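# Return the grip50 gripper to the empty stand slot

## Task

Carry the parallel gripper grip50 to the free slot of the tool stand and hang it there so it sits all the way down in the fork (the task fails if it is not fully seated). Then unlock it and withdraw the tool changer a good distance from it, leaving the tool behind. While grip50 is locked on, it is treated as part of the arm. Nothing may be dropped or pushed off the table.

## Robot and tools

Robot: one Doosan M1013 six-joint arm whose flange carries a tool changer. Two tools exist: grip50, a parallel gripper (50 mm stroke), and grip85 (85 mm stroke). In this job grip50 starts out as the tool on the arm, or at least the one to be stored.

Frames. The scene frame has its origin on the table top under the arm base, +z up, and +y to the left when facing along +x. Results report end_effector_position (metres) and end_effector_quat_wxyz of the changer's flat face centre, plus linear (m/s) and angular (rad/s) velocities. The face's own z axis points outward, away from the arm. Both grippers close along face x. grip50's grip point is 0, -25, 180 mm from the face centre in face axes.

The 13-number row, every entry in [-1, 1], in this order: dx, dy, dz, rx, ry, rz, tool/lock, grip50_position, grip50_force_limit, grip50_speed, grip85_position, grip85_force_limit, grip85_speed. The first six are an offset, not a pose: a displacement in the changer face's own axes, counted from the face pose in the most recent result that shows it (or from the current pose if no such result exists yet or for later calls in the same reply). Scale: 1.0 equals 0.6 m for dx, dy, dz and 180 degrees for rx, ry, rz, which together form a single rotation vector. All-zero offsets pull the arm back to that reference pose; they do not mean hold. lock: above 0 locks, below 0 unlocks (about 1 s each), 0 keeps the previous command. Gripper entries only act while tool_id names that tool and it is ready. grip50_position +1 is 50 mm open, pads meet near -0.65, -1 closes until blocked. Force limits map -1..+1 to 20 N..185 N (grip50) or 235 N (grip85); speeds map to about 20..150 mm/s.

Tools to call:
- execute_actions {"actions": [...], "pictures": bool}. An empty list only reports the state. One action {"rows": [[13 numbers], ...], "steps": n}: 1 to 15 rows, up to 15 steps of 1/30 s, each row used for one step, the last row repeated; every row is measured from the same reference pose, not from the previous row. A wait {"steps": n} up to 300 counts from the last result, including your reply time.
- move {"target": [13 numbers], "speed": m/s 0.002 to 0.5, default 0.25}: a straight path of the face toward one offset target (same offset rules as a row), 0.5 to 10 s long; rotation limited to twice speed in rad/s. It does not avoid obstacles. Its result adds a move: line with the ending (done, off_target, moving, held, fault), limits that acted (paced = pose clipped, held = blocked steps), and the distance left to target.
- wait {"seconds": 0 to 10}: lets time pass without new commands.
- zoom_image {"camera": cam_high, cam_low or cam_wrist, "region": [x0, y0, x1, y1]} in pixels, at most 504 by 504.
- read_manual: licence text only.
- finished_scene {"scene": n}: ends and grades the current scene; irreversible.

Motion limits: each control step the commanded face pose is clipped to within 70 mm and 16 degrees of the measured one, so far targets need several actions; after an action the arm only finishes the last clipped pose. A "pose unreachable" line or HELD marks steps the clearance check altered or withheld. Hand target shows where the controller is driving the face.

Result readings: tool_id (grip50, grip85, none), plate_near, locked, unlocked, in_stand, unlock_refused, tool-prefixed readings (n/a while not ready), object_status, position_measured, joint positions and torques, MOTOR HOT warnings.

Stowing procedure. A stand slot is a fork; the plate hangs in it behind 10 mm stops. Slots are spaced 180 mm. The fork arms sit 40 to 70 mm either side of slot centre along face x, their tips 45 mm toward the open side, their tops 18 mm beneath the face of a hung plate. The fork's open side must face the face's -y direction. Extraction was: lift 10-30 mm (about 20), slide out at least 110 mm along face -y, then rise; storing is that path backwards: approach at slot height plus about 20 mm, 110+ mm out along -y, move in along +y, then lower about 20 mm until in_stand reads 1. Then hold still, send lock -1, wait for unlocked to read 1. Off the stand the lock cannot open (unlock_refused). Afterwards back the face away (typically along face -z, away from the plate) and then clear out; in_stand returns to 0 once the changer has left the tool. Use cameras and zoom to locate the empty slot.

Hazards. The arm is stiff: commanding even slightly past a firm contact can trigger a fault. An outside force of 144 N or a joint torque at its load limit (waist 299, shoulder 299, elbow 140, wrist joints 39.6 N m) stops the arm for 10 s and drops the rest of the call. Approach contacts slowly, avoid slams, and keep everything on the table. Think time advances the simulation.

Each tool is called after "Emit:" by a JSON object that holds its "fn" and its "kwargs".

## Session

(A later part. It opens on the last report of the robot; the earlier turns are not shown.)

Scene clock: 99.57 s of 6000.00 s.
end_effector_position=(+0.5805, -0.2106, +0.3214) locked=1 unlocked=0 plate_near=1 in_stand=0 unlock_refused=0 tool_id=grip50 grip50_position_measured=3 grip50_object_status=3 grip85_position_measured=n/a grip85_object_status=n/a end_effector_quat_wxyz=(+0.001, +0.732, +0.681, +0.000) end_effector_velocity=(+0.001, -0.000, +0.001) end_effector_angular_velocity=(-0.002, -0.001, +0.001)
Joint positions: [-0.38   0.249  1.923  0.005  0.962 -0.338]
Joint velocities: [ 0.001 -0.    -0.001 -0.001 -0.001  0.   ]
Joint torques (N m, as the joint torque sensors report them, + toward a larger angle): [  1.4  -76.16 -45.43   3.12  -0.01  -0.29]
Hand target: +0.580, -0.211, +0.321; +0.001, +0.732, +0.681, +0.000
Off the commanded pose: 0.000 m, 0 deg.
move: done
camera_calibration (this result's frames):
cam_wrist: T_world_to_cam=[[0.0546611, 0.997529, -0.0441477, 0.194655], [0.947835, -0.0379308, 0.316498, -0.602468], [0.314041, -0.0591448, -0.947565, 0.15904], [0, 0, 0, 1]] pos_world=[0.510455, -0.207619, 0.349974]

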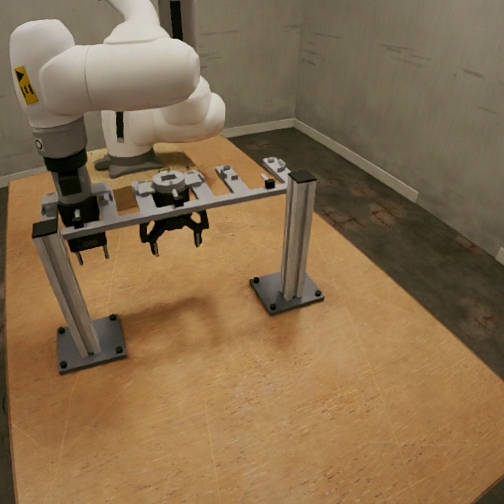

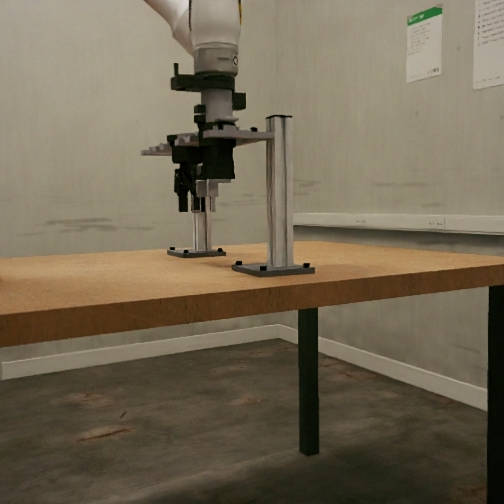

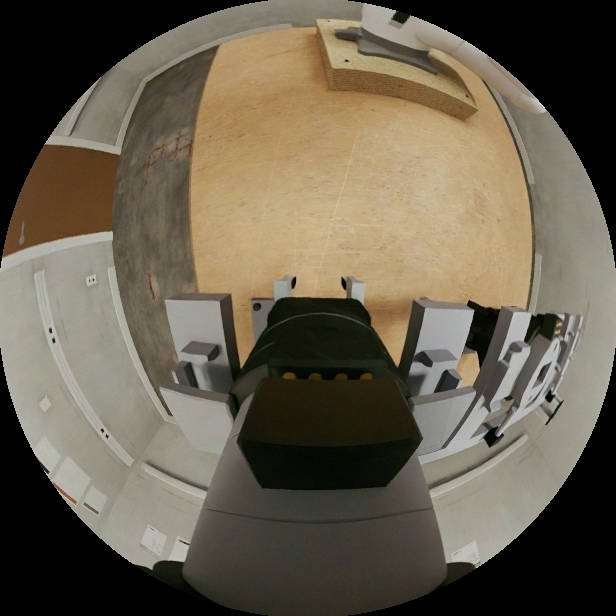

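Emit:
{"fn": "move", "kwargs": {"target": [0,-0.22,0,0,0,0,0,1,0,0,0,0,0], "speed": 0.12}}

Emit:
{"fn": "move", "kwargs": {"target": [0.6,0,0,0,0,0,0,1,0,0,0,0,0], "speed": 0.25}}

Emit:
{"fn": "zoom_image", "kwargs": {"camera": "cam_wrist", "region": [100, 340, 560, 560]}}

Scene clock: 104.87 s of 6000.00 s.
end_effector_position=(+0.4489, -0.2014, +0.3216) locked=1 unlocked=0 plate_near=1 in_stand=0 unlock_refused=0 tool_id=grip50 grip50_position_measured=3 grip50_object_status=3 grip85_position_measured=n/a grip85_object_status=n/a end_effector_quat_wxyz=(+0.001, +0.732, +0.681, +0.000) end_effector_velocity=(+0.001, -0.000, +0.001) end_effector_angular_velocity=(-0.001, -0.003, -0.000)
Joint positions: [-0.469  0.065  2.148  0.006  0.922 -0.428]
Joint velocities: [ 0.    -0.    -0.002  0.    -0.001  0.   ]
Joint torques (N m, as the joint torque sensors report them, + toward a larger angle): [  1.66 -52.62 -44.53   3.03  -0.07  -0.36]
Hand target: +0.449, -0.201, +0.322; +0.001, +0.732, +0.681, -0.000
Off the commanded pose: 0.000 m, 0 deg.
After step 90, 0.90 s passed at rest.
move: done
camera_calibration (this result's frames):
cam_wrist: T_world_to_cam=[[0.0547044, 0.997514, -0.0444142, 0.192743], [0.947813, -0.0378837, 0.316567, -0.477425], [0.314097, -0.059414, -0.94753, 0.201009], [0, 0, 0, 1]] pos_world=[0.37883, -0.198408, 0.350159]

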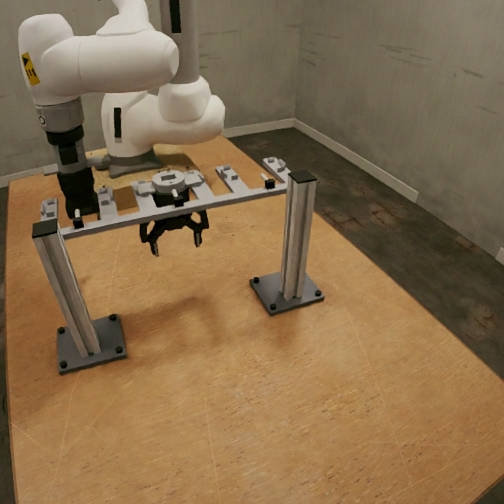

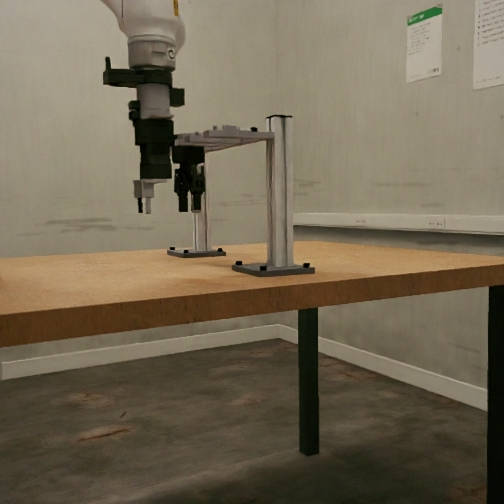

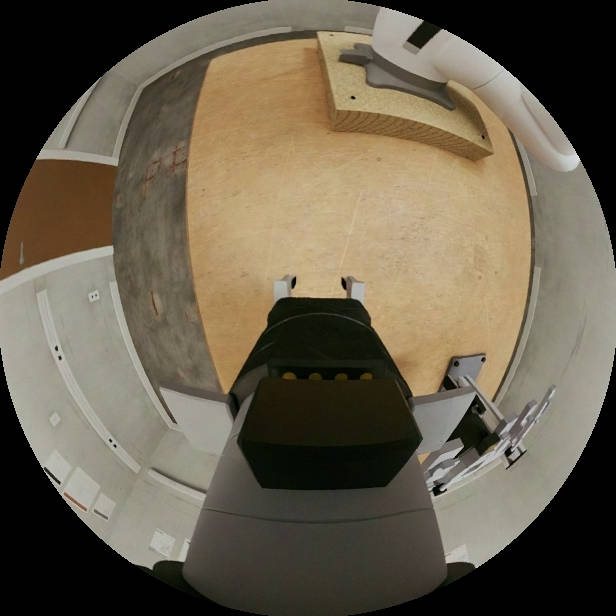

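Scene clock: 106.70 s of 6000.00 s.
end_effector_position=(+0.4742, +0.1584, +0.3211) locked=1 unlocked=0 plate_near=1 in_stand=0 unlock_refused=0 tool_id=grip50 grip50_position_measured=3 grip50_object_status=3 grip85_position_measured=n/a grip85_object_status=n/a end_effector_quat_wxyz=(+0.000, +0.732, +0.681, +0.000) end_effector_velocity=(-0.002, +0.001, -0.001) end_effector_angular_velocity=(+0.000, +0.003, +0.001)
Joint positions: [0.28  0.076 2.135 0.    0.923 0.325]
Joint velocities: [0.002 0.    0.002 0.001 0.    0.   ]
Joint torques (N m, as the joint torque sensors report them, + toward a larger angle): [  1.57 -54.36 -44.38   3.15  -0.11  -0.27]
Hand target: +0.474, +0.158, +0.321; +0.000, +0.732, +0.681, +0.000
Off the commanded pose: 0.001 m, 0 deg.
move: done
camera_calibration (this result's frames):
cam_wrist: T_world_to_cam=[[0.0547429, 0.997583, -0.0427895, -0.168093], [0.947993, -0.0384692, 0.315958, -0.487447], [0.313548, -0.0578606, -0.947808, 0.21403], [0, 0, 0, 1]] pos_world=[0.404189, 0.161319, 0.349679]

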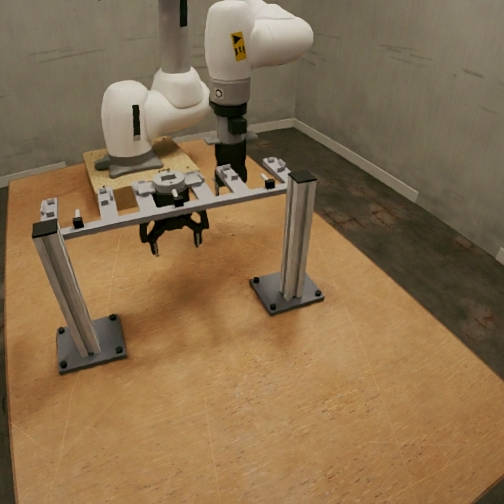

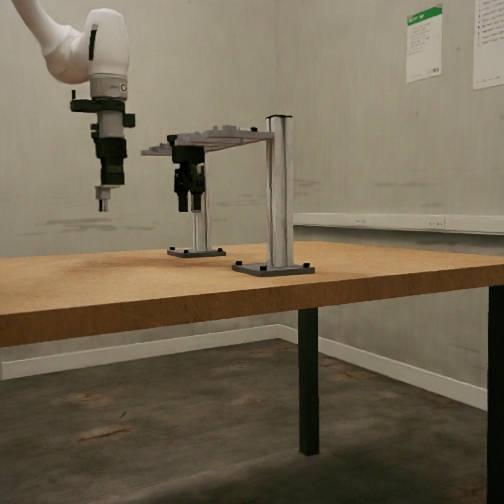

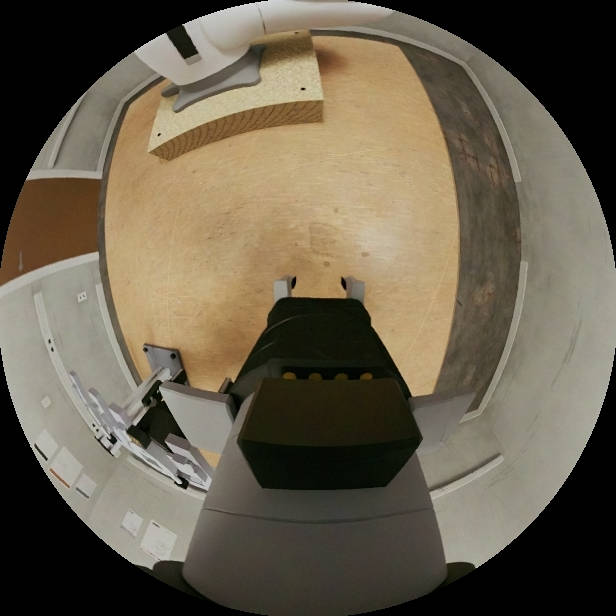

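Region (100, 340, 560, 560) of cam_wrist's 616x616 image, scaled by 1.096, with more detail than that image has; it fills the top 241 rows of this view, and the rest is white.

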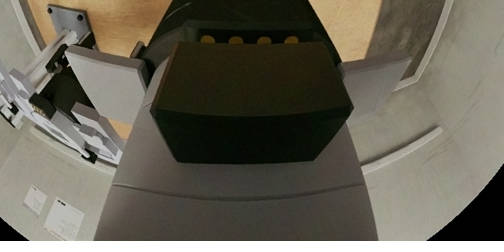

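Emit:
{"fn": "move", "kwargs": {"target": [-0.001,0.16,-0.0005,0,0,0,0,1,0,0,0,0,0], "speed": 0.06}}

Emit:
{"fn": "zoom_image", "kwargs": {"camera": "cam_wrist", "region": [120, 270, 520, 470]}}

Scene clock: 112.00 s of 6000.00 s.
end_effector_position=(+0.5699, +0.1510, +0.3213) locked=1 unlocked=0 plate_near=1 in_stand=0 unlock_refused=0 tool_id=grip50 grip50_position_measured=3 grip50_object_status=3 grip85_position_measured=n/a grip85_object_status=n/a end_effector_quat_wxyz=(+0.000, +0.732, +0.681, +0.000) end_effector_velocity=(-0.000, -0.000, -0.001) end_effector_angular_velocity=(-0.001, -0.001, +0.000)
Joint positions: [0.227 0.208 1.976 0.001 0.95  0.271]
Joint velocities: [ 0.     0.     0.001 -0.001 -0.002  0.   ]
Joint torques (N m, as the joint torque sensors report them, + toward a larger angle): [  2.29 -70.39 -45.06   3.18  -0.09  -0.35]
Hand target: +0.570, +0.151, +0.321; +0.000, +0.732, +0.681, +0.000
Off the commanded pose: 0.000 m, 0 deg.
After step 90, 0.43 s passed at rest.
move: done
camera_calibration (this result's frames):
cam_wrist: T_world_to_cam=[[0.054721, 0.997581, -0.0428725, -0.165872], [0.947979, -0.0384194, 0.316005, -0.578524], [0.313593, -0.0579344, -0.947788, 0.183735], [0, 0, 0, 1]] pos_world=[0.499888, 0.153889, 0.349846]

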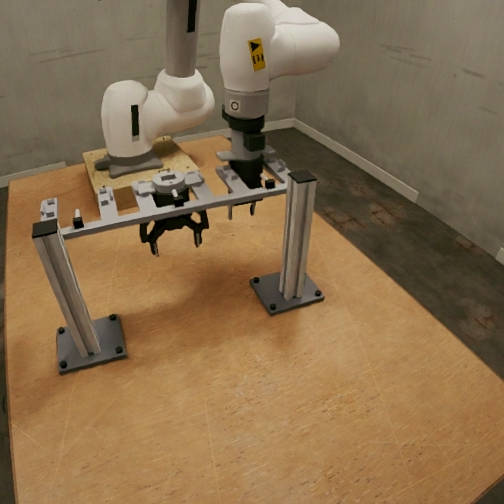

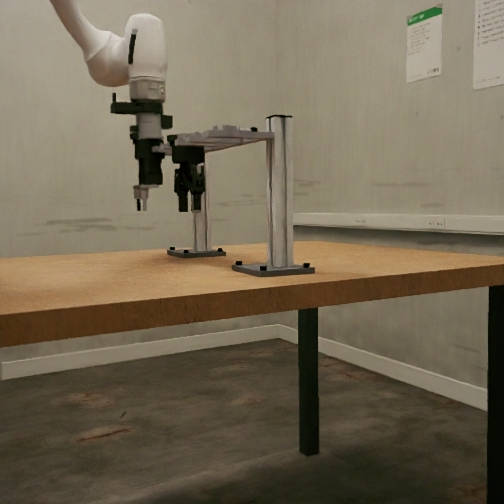

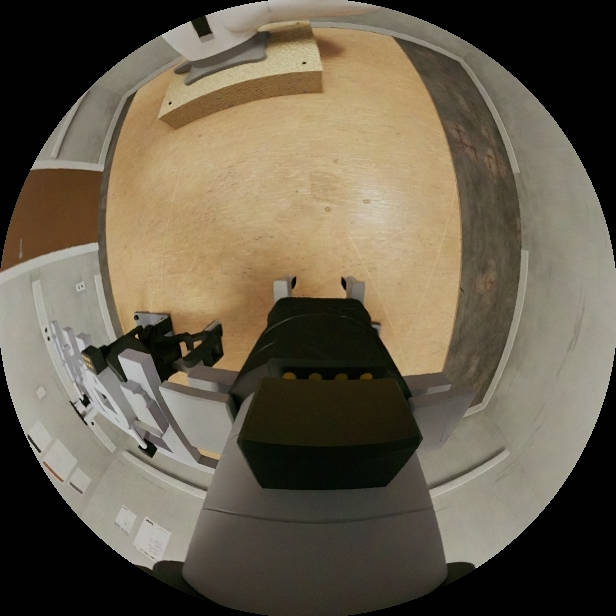

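Region (120, 270, 520, 470) of cam_wrist's 616x616 image, scaled by 1.260, with more detail than that image has.

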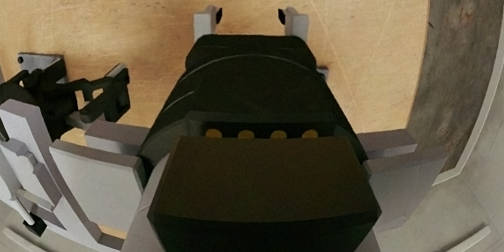

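Emit:
{"fn": "move", "kwargs": {"target": [0,0.06,0,0,0,0,0,1,0,0,0,0,0], "speed": 0.03}}

Emit:
{"fn": "zoom_image", "kwargs": {"camera": "cam_wrist", "region": [120, 270, 520, 470]}}

Scene clock: 115.63 s of 6000.00 s.
end_effector_position=(+0.6058, +0.1484, +0.3212) locked=1 unlocked=0 plate_near=1 in_stand=0 unlock_refused=0 tool_id=grip50 grip50_position_measured=3 grip50_object_status=3 grip85_position_measured=n/a grip85_object_status=n/a end_effector_quat_wxyz=(+0.000, +0.732, +0.681, +0.000) end_effector_velocity=(+0.001, +0.000, +0.001) end_effector_angular_velocity=(+0.001, -0.001, -0.001)
Joint positions: [0.211 0.256 1.912 0.001 0.965 0.256]
Joint velocities: [-0.    -0.    -0.001  0.001  0.    -0.   ]
Joint torques (N m, as the joint torque sensors report them, + toward a larger angle): [  1.28 -76.69 -45.69   3.15   0.    -0.44]
Hand target: +0.606, +0.148, +0.321; +0.000, +0.732, +0.681, +0.000
Off the commanded pose: 0.000 m, 0 deg.
move: done
camera_calibration (this result's frames):
cam_wrist: T_world_to_cam=[[0.0547112, 0.997581, -0.0428902, -0.165274], [0.94798, -0.0384045, 0.316006, -0.612636], [0.313595, -0.0579482, -0.947787, 0.172284], [0, 0, 0, 1]] pos_world=[0.535781, 0.151329, 0.349797]

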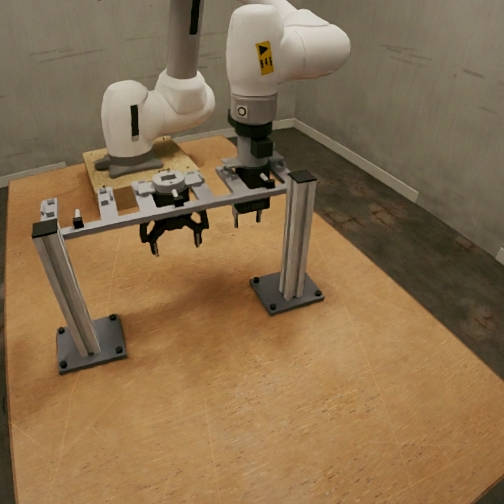

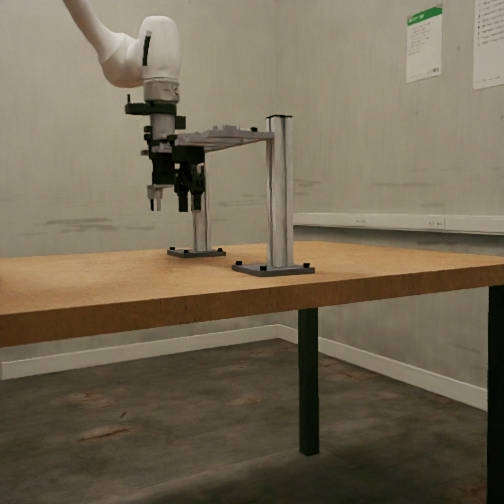

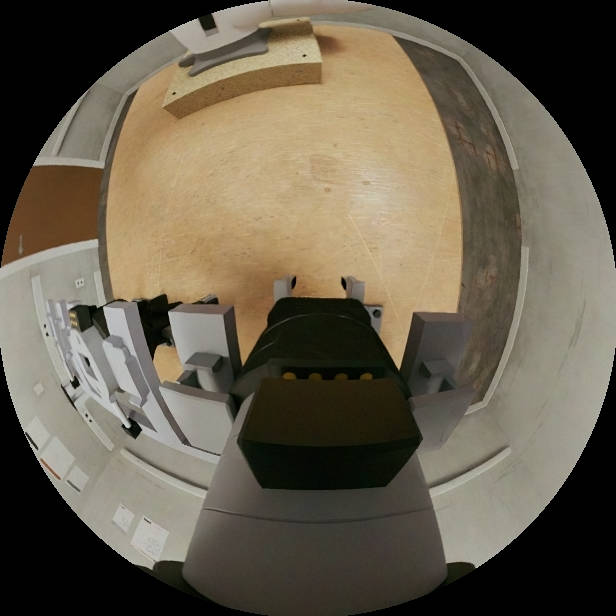

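Region (120, 270, 520, 470) of cam_wrist's 616x616 image, scaled by 1.260, with more detail than that image has.

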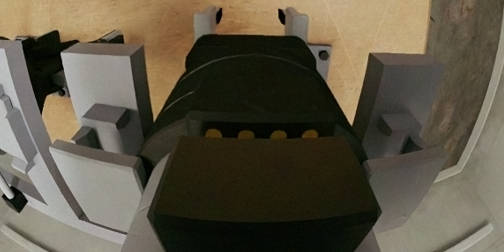

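Emit:
{"fn": "move", "kwargs": {"target": [0.001,0.007,0,0,0,0.003,0,1,0,0,0,0,0], "speed": 0.02}}

Emit:
{"fn": "zoom_image", "kwargs": {"camera": "cam_wrist", "region": [120, 270, 520, 470]}}

Scene clock: 121.20 s of 6000.00 s.
end_effector_position=(+0.6100, +0.1487, +0.3212) locked=1 unlocked=0 plate_near=1 in_stand=0 unlock_refused=0 tool_id=grip50 grip50_position_measured=3 grip50_object_status=3 grip85_position_measured=n/a grip85_object_status=n/a end_effector_quat_wxyz=(+0.000, +0.735, +0.678, +0.000) end_effector_velocity=(-0.000, -0.000, -0.001) end_effector_angular_velocity=(+0.000, +0.000, -0.001)
Joint positions: [0.211 0.262 1.904 0.001 0.968 0.264]
Joint velocities: [-0.     0.     0.001  0.    -0.001 -0.   ]
Joint torques (N m, as the joint torque sensors report them, + toward a larger angle): [  1.26 -77.9  -45.88   3.16  -0.04  -0.36]
Hand target: +0.610, +0.149, +0.321; +0.000, +0.735, +0.678, +0.000
Off the commanded pose: 0.000 m, 0 deg.
After step 90, 1.87 s passed at rest.
move: done
camera_calibration (this result's frames):
cam_wrist: T_world_to_cam=[[0.0641031, 0.997021, -0.042888, -0.171449], [0.947577, -0.0473309, 0.316003, -0.615056], [0.313031, -0.0608965, -0.947788, 0.171751], [0, 0, 0, 1]] pos_world=[0.54004, 0.152287, 0.34979]

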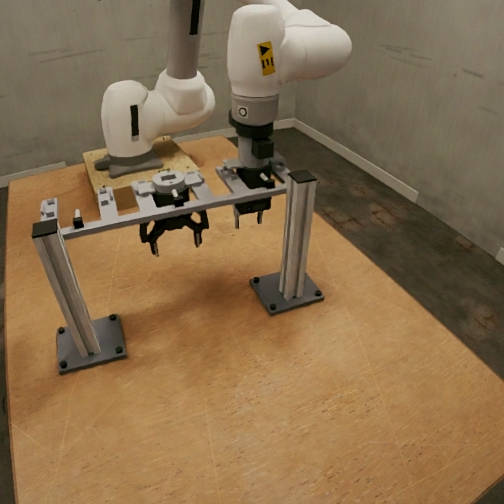

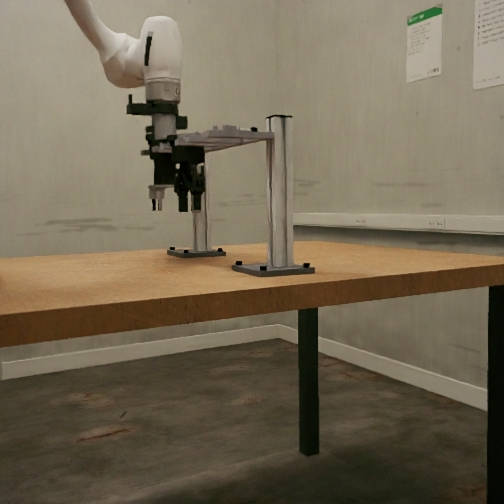

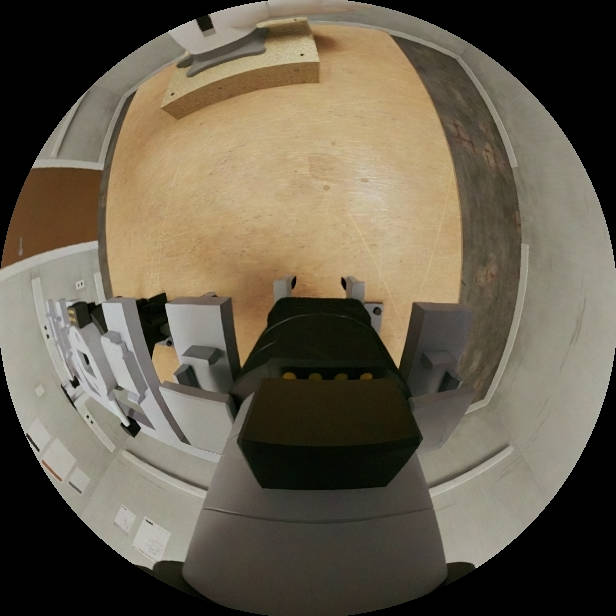

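Region (120, 270, 520, 470) of cam_wrist's 616x616 image, scaled by 1.260, with more detail than that image has.

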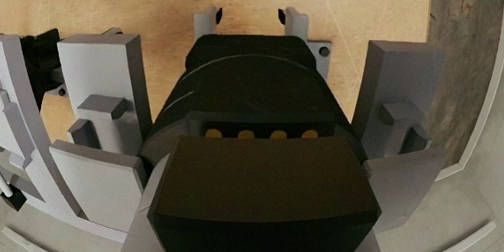

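Emit:
{"fn": "move", "kwargs": {"target": [0,0.0016,0.016,0,0,0,0,1,0,0,0,0,0], "speed": 0.02}}

Emit:
{"fn": "zoom_image", "kwargs": {"camera": "cam_wrist", "region": [130, 290, 250, 450]}}

Emit:
{"fn": "zoom_image", "kwargs": {"camera": "cam_wrist", "region": [390, 290, 510, 450]}}

Emit:
{"fn": "zoom_image", "kwargs": {"camera": "cam_high", "region": [205, 140, 305, 210]}}

Scene clock: 127.23 s of 6000.00 s.
end_effector_position=(+0.6110, +0.1486, +0.3116) locked=1 unlocked=0 plate_near=1 in_stand=0 unlock_refused=0 tool_id=grip50 grip50_position_measured=3 grip50_object_status=3 grip85_position_measured=n/a grip85_object_status=n/a end_effector_quat_wxyz=(+0.000, +0.735, +0.678, +0.000) end_effector_velocity=(+0.001, +0.000, +0.001) end_effector_angular_velocity=(+0.000, -0.001, +0.000)
Joint positions: [0.21  0.273 1.91  0.001 0.95  0.264]
Joint velocities: [ 0.     0.    -0.001 -0.     0.    -0.   ]
Joint torques (N m, as the joint torque sensors report them, + toward a larger angle): [  1.75 -77.98 -45.26   3.16  -0.02  -0.38]
Hand target: +0.611, +0.149, +0.312; +0.000, +0.735, +0.678, +0.000
Off the commanded pose: 0.000 m, 0 deg.
After step 90, 2.33 s passed at rest.
move: done
camera_calibration (this result's frames):
cam_wrist: T_world_to_cam=[[0.0641516, 0.997018, -0.0428891, -0.171859], [0.947582, -0.047378, 0.315981, -0.612903], [0.313007, -0.0609117, -0.947796, 0.162354], [0, 0, 0, 1]] pos_world=[0.540983, 0.152198, 0.340173]

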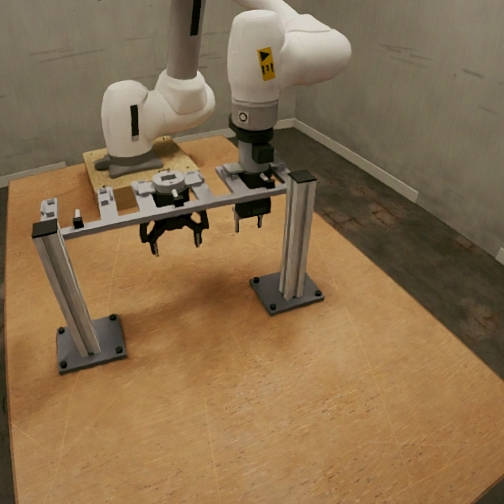

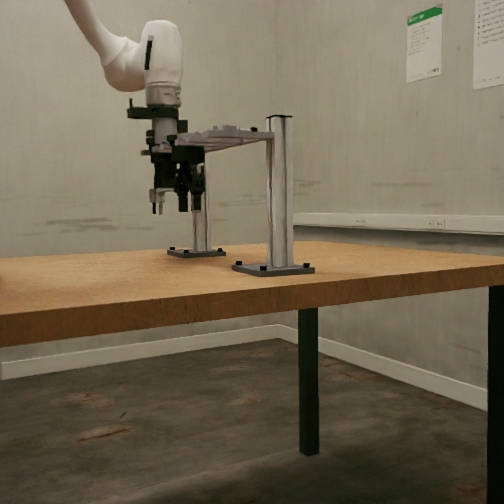

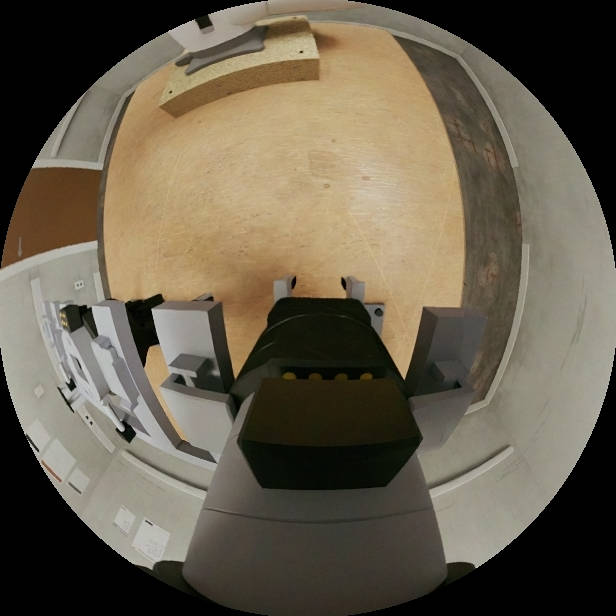

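Region (130, 290, 250, 450) of cam_wrist's 616x616 image, scaled by 3.150, with more detail than that image has; it fills the left 378 columns of this view, and the rest is white.

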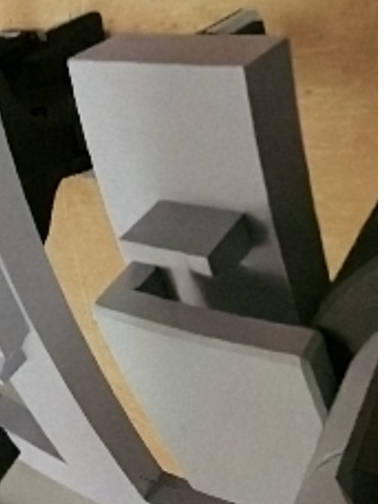

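Region (390, 290, 510, 450) of cam_wrist's 616x616 image, scaled by 3.150, with more detail than that image has; it fills the left 378 columns of this view, and the rest is white.

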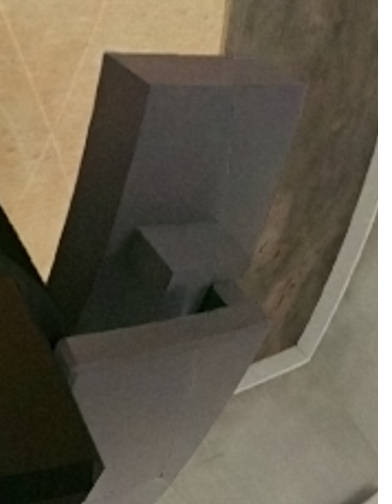

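Region (205, 140, 305, 210) of cam_high's 504x504 image, scaled by 5.040, with more detail than that image has; it fills the top 353 rows of this view, and the rest is white.

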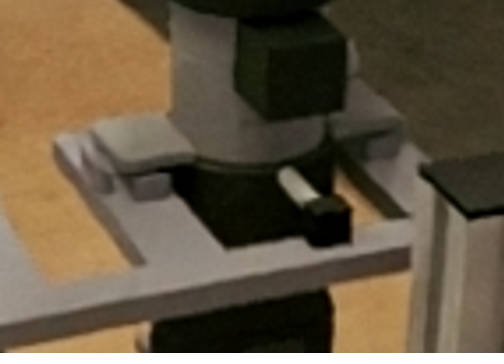

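Stops are chamfered. Lower slowly in steps.

Emit:
{"fn": "move", "kwargs": {"target": [0,0,0.01,0,0,0,0,1,0,0,0,0,0], "speed": 0.006}}

Scene clock: 133.10 s of 6000.00 s.
end_effector_position=(+0.6110, +0.1486, +0.3056) locked=1 unlocked=0 plate_near=1 in_stand=0 unlock_refused=0 tool_id=grip50 grip50_position_measured=3 grip50_object_status=3 grip85_position_measured=n/a grip85_object_status=n/a end_effector_quat_wxyz=(+0.000, +0.735, +0.678, +0.000) end_effector_velocity=(-0.000, -0.000, -0.000) end_effector_angular_velocity=(-0.000, +0.000, +0.000)
Joint positions: [0.21  0.279 1.915 0.001 0.94  0.264]
Joint velocities: [-0.    -0.     0.001 -0.    -0.    -0.   ]
Joint torques (N m, as the joint torque sensors report them, + toward a larger angle): [  1.64 -78.7  -45.34   3.1    0.05  -0.37]
Hand target: +0.611, +0.149, +0.306; +0.000, +0.735, +0.678, +0.000
Off the commanded pose: 0.000 m, 0 deg.
After step 90, 1.63 s passed at rest.
move: done
camera_calibration (this result's frames):
cam_wrist: T_world_to_cam=[[0.0641436, 0.997018, -0.0428968, -0.172101], [0.947585, -0.0473686, 0.315973, -0.610998], [0.312999, -0.060916, -0.947798, 0.156667], [0, 0, 0, 1]] pos_world=[0.540975, 0.15219, 0.334165]

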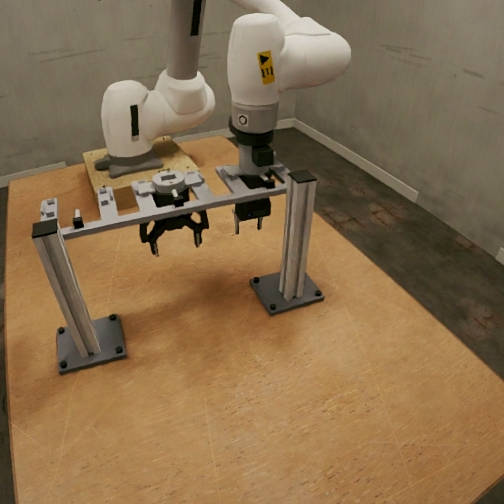

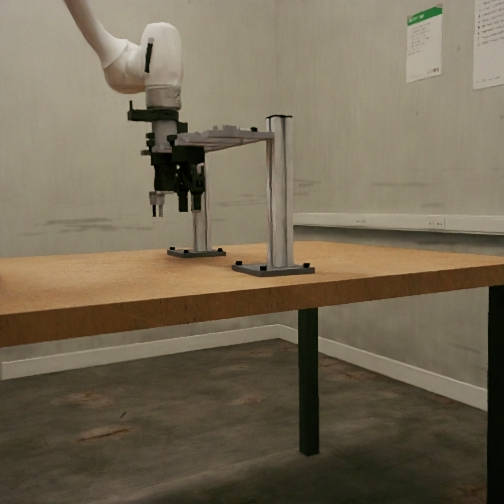

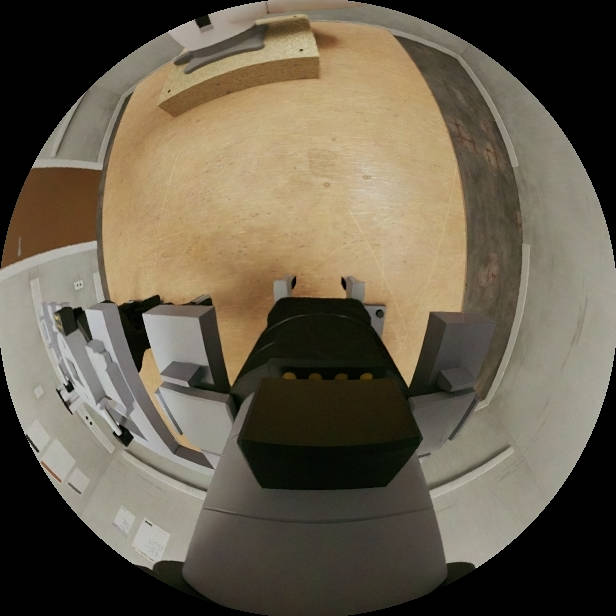

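Emit:
{"fn": "move", "kwargs": {"target": [0,0,0.005,0,0,0,0,1,0,0,0,0,0], "speed": 0.005}}

Scene clock: 135.50 s of 6000.00 s.
end_effector_position=(+0.6110, +0.1486, +0.3026) locked=1 unlocked=0 plate_near=1 in_stand=1 unlock_refused=0 tool_id=grip50 grip50_position_measured=3 grip50_object_status=3 grip85_position_measured=n/a grip85_object_status=n/a end_effector_quat_wxyz=(+0.000, +0.735, +0.678, +0.000) end_effector_velocity=(-0.000, -0.000, -0.000) end_effector_angular_velocity=(+0.000, +0.001, -0.001)
Joint positions: [0.21  0.282 1.918 0.001 0.934 0.264]
Joint velocities: [-0.    -0.     0.001  0.    -0.     0.   ]
Joint torques (N m, as the joint torque sensors report them, + toward a larger angle): [  2.44 -78.51 -45.19   3.13  -0.05  -0.41]
Hand target: +0.611, +0.149, +0.303; +0.000, +0.735, +0.678, +0.000
Off the commanded pose: 0.000 m, 0 deg.
move: done
camera_calibration (this result's frames):
cam_wrist: T_world_to_cam=[[0.0641469, 0.997018, -0.0429019, -0.172226], [0.947587, -0.0473705, 0.315966, -0.610043], [0.312991, -0.0609215, -0.9478, 0.153825], [0, 0, 0, 1]] pos_world=[0.540971, 0.152186, 0.331159]

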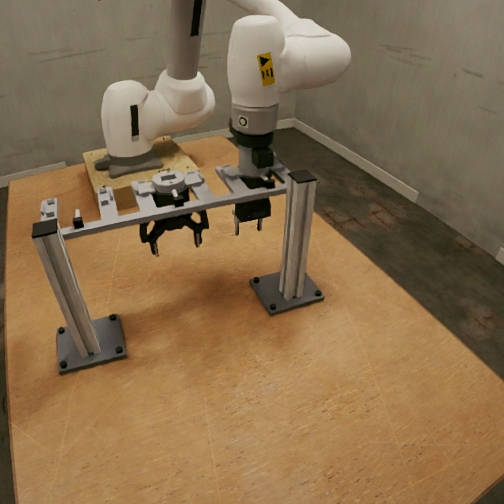

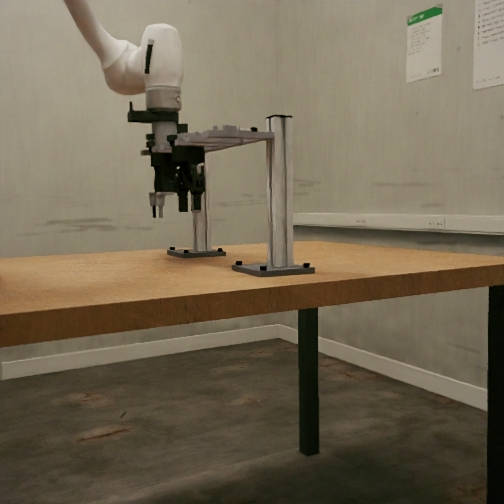

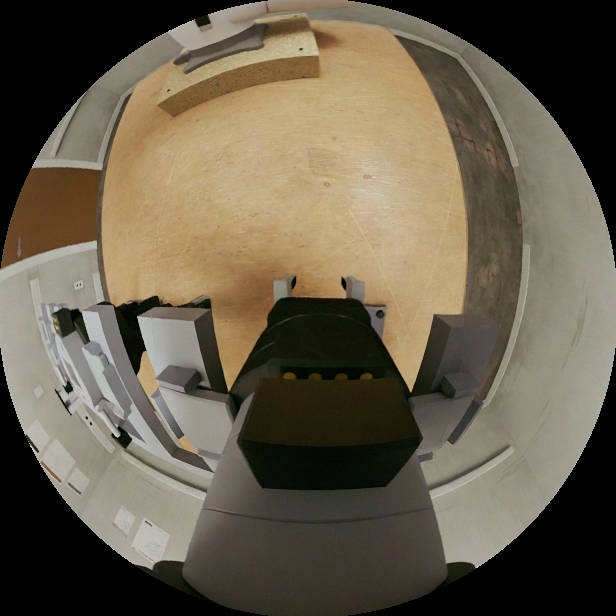

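Emit:
{"fn": "move", "kwargs": {"target": [0,0,0.0013,0,0,0,0,1,0,0,0,0,0], "speed": 0.003}}

Scene clock: 137.60 s of 6000.00 s.
end_effector_position=(+0.6110, +0.1486, +0.3018) locked=1 unlocked=0 plate_near=1 in_stand=1 unlock_refused=0 tool_id=grip50 grip50_position_measured=3 grip50_object_status=3 grip85_position_measured=n/a grip85_object_status=n/a end_effector_quat_wxyz=(+0.000, +0.735, +0.678, +0.000) end_effector_velocity=(-0.000, -0.001, -0.000) end_effector_angular_velocity=(+0.000, +0.000, -0.002)
Joint positions: [0.21  0.283 1.918 0.001 0.933 0.264]
Joint velocities: [-0.002  0.     0.001  0.001 -0.    -0.   ]
Joint torques (N m, as the joint torque sensors report them, + toward a larger angle): [  2.28 -78.61 -45.13   3.1   -0.04  -0.38]
Hand target: +0.611, +0.149, +0.302; +0.000, +0.735, +0.678, +0.000
Off the commanded pose: 0.000 m, 0 deg.
move: done
camera_calibration (this result's frames):
cam_wrist: T_world_to_cam=[[0.0641494, 0.997018, -0.0429028, -0.172259], [0.947588, -0.0473726, 0.315965, -0.609795], [0.31299, -0.0609231, -0.9478, 0.153086], [0, 0, 0, 1]] pos_world=[0.54097, 0.152184, 0.330378]

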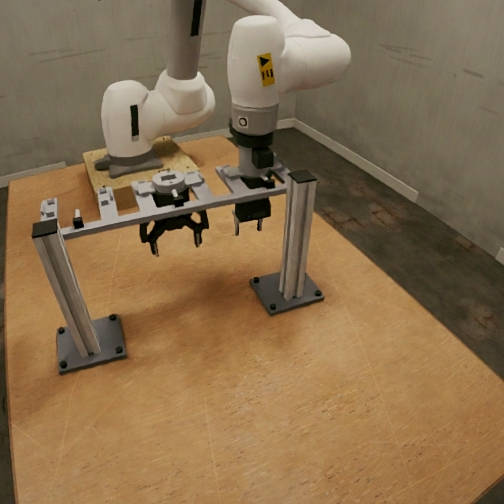

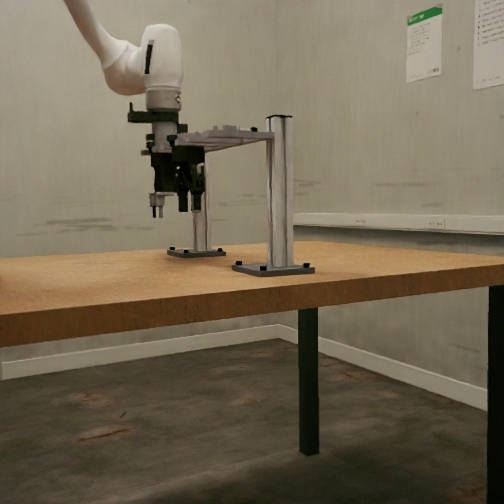

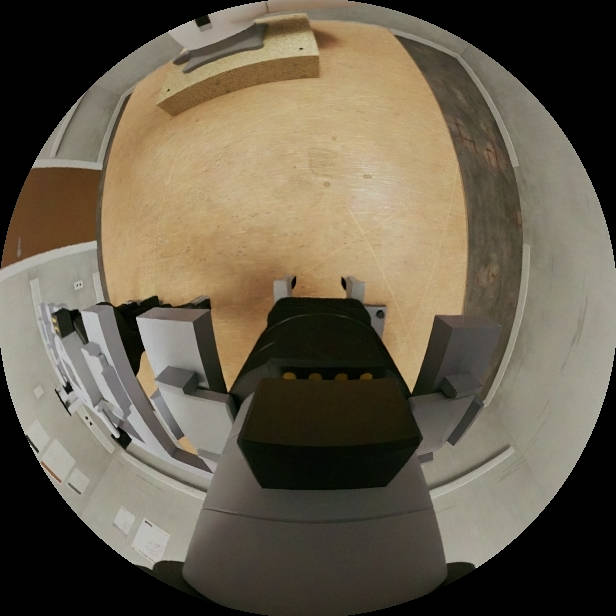

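Emit:
{"fn": "move", "kwargs": {"target": [0,0,0.0011,0,0,0,0,1,0,0,0,0,0], "speed": 0.003}}

Scene clock: 139.80 s of 6000.00 s.
end_effector_position=(+0.6110, +0.1486, +0.3012) locked=1 unlocked=0 plate_near=1 in_stand=1 unlock_refused=0 tool_id=grip50 grip50_position_measured=3 grip50_object_status=3 grip85_position_measured=n/a grip85_object_status=n/a end_effector_quat_wxyz=(+0.000, +0.735, +0.678, +0.000) end_effector_velocity=(-0.000, -0.001, -0.000) end_effector_angular_velocity=(-0.000, +0.001, -0.001)
Joint positions: [0.21  0.283 1.919 0.001 0.931 0.264]
Joint velocities: [-0.001 -0.     0.001  0.     0.    -0.   ]
Joint torques (N m, as the joint torque sensors report them, + toward a larger angle): [  1.5  -73.44 -41.7    2.96  -0.24  -0.31]
Hand target: +0.611, +0.149, +0.301; +0.000, +0.735, +0.678, +0.000
Off the commanded pose: 0.000 m, 0 deg.
move: done
camera_calibration (this result's frames):
cam_wrist: T_world_to_cam=[[0.0641526, 0.997018, -0.0428889, -0.172295], [0.947569, -0.0473766, 0.316019, -0.609616], [0.313045, -0.0609137, -0.947783, 0.152446], [0, 0, 0, 1]] pos_world=[0.540984, 0.152186, 0.329746]

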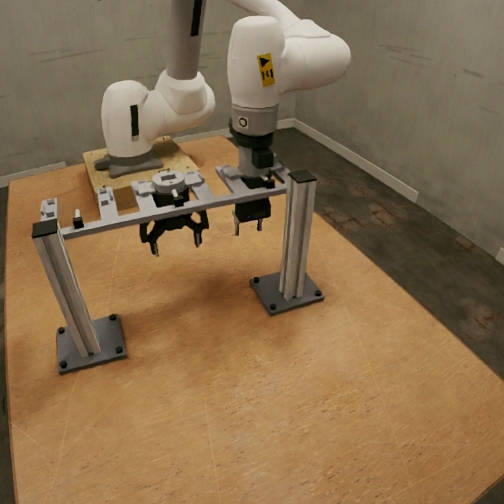

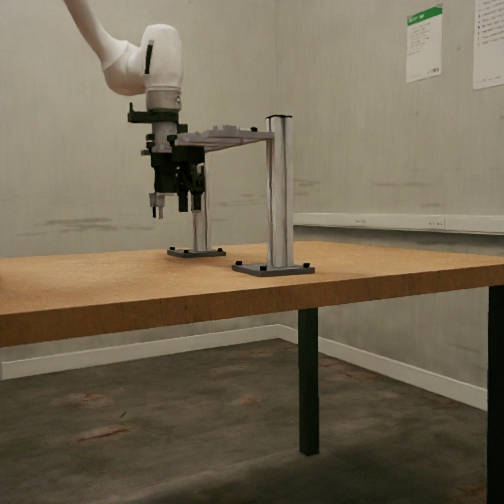

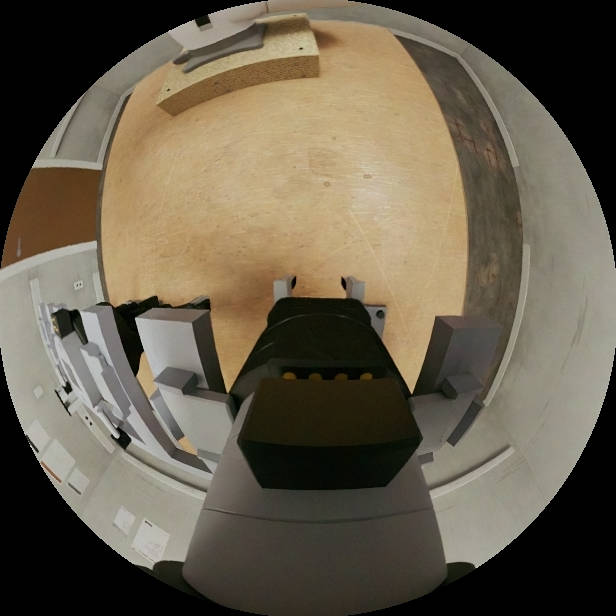

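Resting on the fork. Unlock.

Emit:
{"fn": "execute_actions", "kwargs": {"actions": [{"rows":[[0,0,0,0,0,0,-1,1,0,0,0,0,0]],"steps":15}], "pictures": false}}

Emit:
{"fn": "execute_actions", "kwargs": {"actions": [{"steps":25}], "pictures": false}}

Scene clock: 144.07 s of 6000.00 s.
end_effector_position=(+0.6109, +0.1486, +0.3011) locked=0 unlocked=0 plate_near=1 in_stand=1 unlock_refused=0 tool_id=none grip50_position_measured=n/a grip50_object_status=n/a grip85_position_measured=n/a grip85_object_status=n/a end_effector_quat_wxyz=(+0.000, +0.735, +0.678, +0.000) end_effector_velocity=(-0.000, +0.001, +0.000) end_effector_angular_velocity=(-0.001, +0.001, +0.001)
Joint positions: [0.21  0.283 1.919 0.001 0.931 0.264]
Joint velocities: [ 0.001 -0.    -0.    -0.001  0.001  0.   ]
Joint torques (N m, as the joint torque sensors report them, + toward a larger angle): [  1.65 -69.53 -38.29   3.12  -0.06  -0.38]
Hand target: +0.611, +0.149, +0.301; +0.000, +0.735, +0.678, +0.000
Off the commanded pose: 0.000 m, 0 deg.
Steps of this call (steps 1 to 90: nothing new was sent; then 0.77 s passed at rest; steps 91 to 105: all 15 steps of this action). Readings (end_effector_position | what the end effector reports):
91: (+0.6109, +0.1486, +0.3011) | locked=1 unlocked=0 plate_near=1 in_stand=1 unlock_refused=0 tool_id=grip50 grip50_position_measured=3 grip50_object_status=3 grip85_position_measured=n/a grip85_object_status=n/a
92: (+0.6109, +0.1486, +0.3011) | locked=1 unlocked=0 plate_near=1 in_stand=1 unlock_refused=0 tool_id=grip50 grip50_position_measured=3 grip50_object_status=3 grip85_position_measured=n/a grip85_object_status=n/a
94: (+0.6109, +0.1486, +0.3011) | locked=1 unlocked=0 plate_near=1 in_stand=1 unlock_refused=0 tool_id=grip50 grip50_position_measured=3 grip50_object_status=3 grip85_position_measured=n/a grip85_object_status=n/a
98: (+0.6109, +0.1486, +0.3011) | locked=0 unlocked=0 plate_near=1 in_stand=1 unlock_refused=0 tool_id=none grip50_position_measured=n/a grip50_object_status=n/a grip85_position_measured=n/a grip85_object_status=n/a
105: the state above

Scene clock: 144.90 s of 6000.00 s.
end_effector_position=(+0.6110, +0.1486, +0.3012) locked=0 unlocked=1 plate_near=1 in_stand=1 unlock_refused=0 tool_id=none grip50_position_measured=n/a grip50_object_status=n/a grip85_position_measured=n/a grip85_object_status=n/a end_effector_quat_wxyz=(+0.000, +0.735, +0.678, +0.000) end_effector_velocity=(+0.000, +0.000, +0.000) end_effector_angular_velocity=(-0.000, -0.000, +0.000)
Joint positions: [0.21  0.283 1.919 0.001 0.931 0.264]
Joint velocities: [ 0.     0.    -0.001 -0.     0.     0.   ]
Joint torques (N m, as the joint torque sensors report them, + toward a larger angle): [  1.35 -69.76 -37.92   3.23  -0.08  -0.41]
Hand target: +0.611, +0.149, +0.301; +0.000, +0.735, +0.678, +0.000
Off the commanded pose: 0.000 m, 0 deg.
Steps of this call (steps 1 to 25: nothing new was sent). Readings (end_effector_position | what the end effector reports):
1: (+0.6109, +0.1486, +0.3011) | locked=0 unlocked=0 plate_near=1 in_stand=1 unlock_refused=0 tool_id=none grip50_position_measured=n/a grip50_object_status=n/a grip85_position_measured=n/a grip85_object_status=n/a
2: (+0.6109, +0.1486, +0.3011) | locked=0 unlocked=0 plate_near=1 in_stand=1 unlock_refused=0 tool_id=none grip50_position_measured=n/a grip50_object_status=n/a grip85_position_measured=n/a grip85_object_status=n/a
4: (+0.6109, +0.1486, +0.3011) | locked=0 unlocked=0 plate_near=1 in_stand=1 unlock_refused=0 tool_id=none grip50_position_measured=n/a grip50_object_status=n/a grip85_position_measured=n/a grip85_object_status=n/a
8: (+0.6109, +0.1486, +0.3011) | locked=0 unlocked=0 plate_near=1 in_stand=1 unlock_refused=0 tool_id=none grip50_position_measured=n/a grip50_object_status=n/a grip85_position_measured=n/a grip85_object_status=n/a
25: the state above


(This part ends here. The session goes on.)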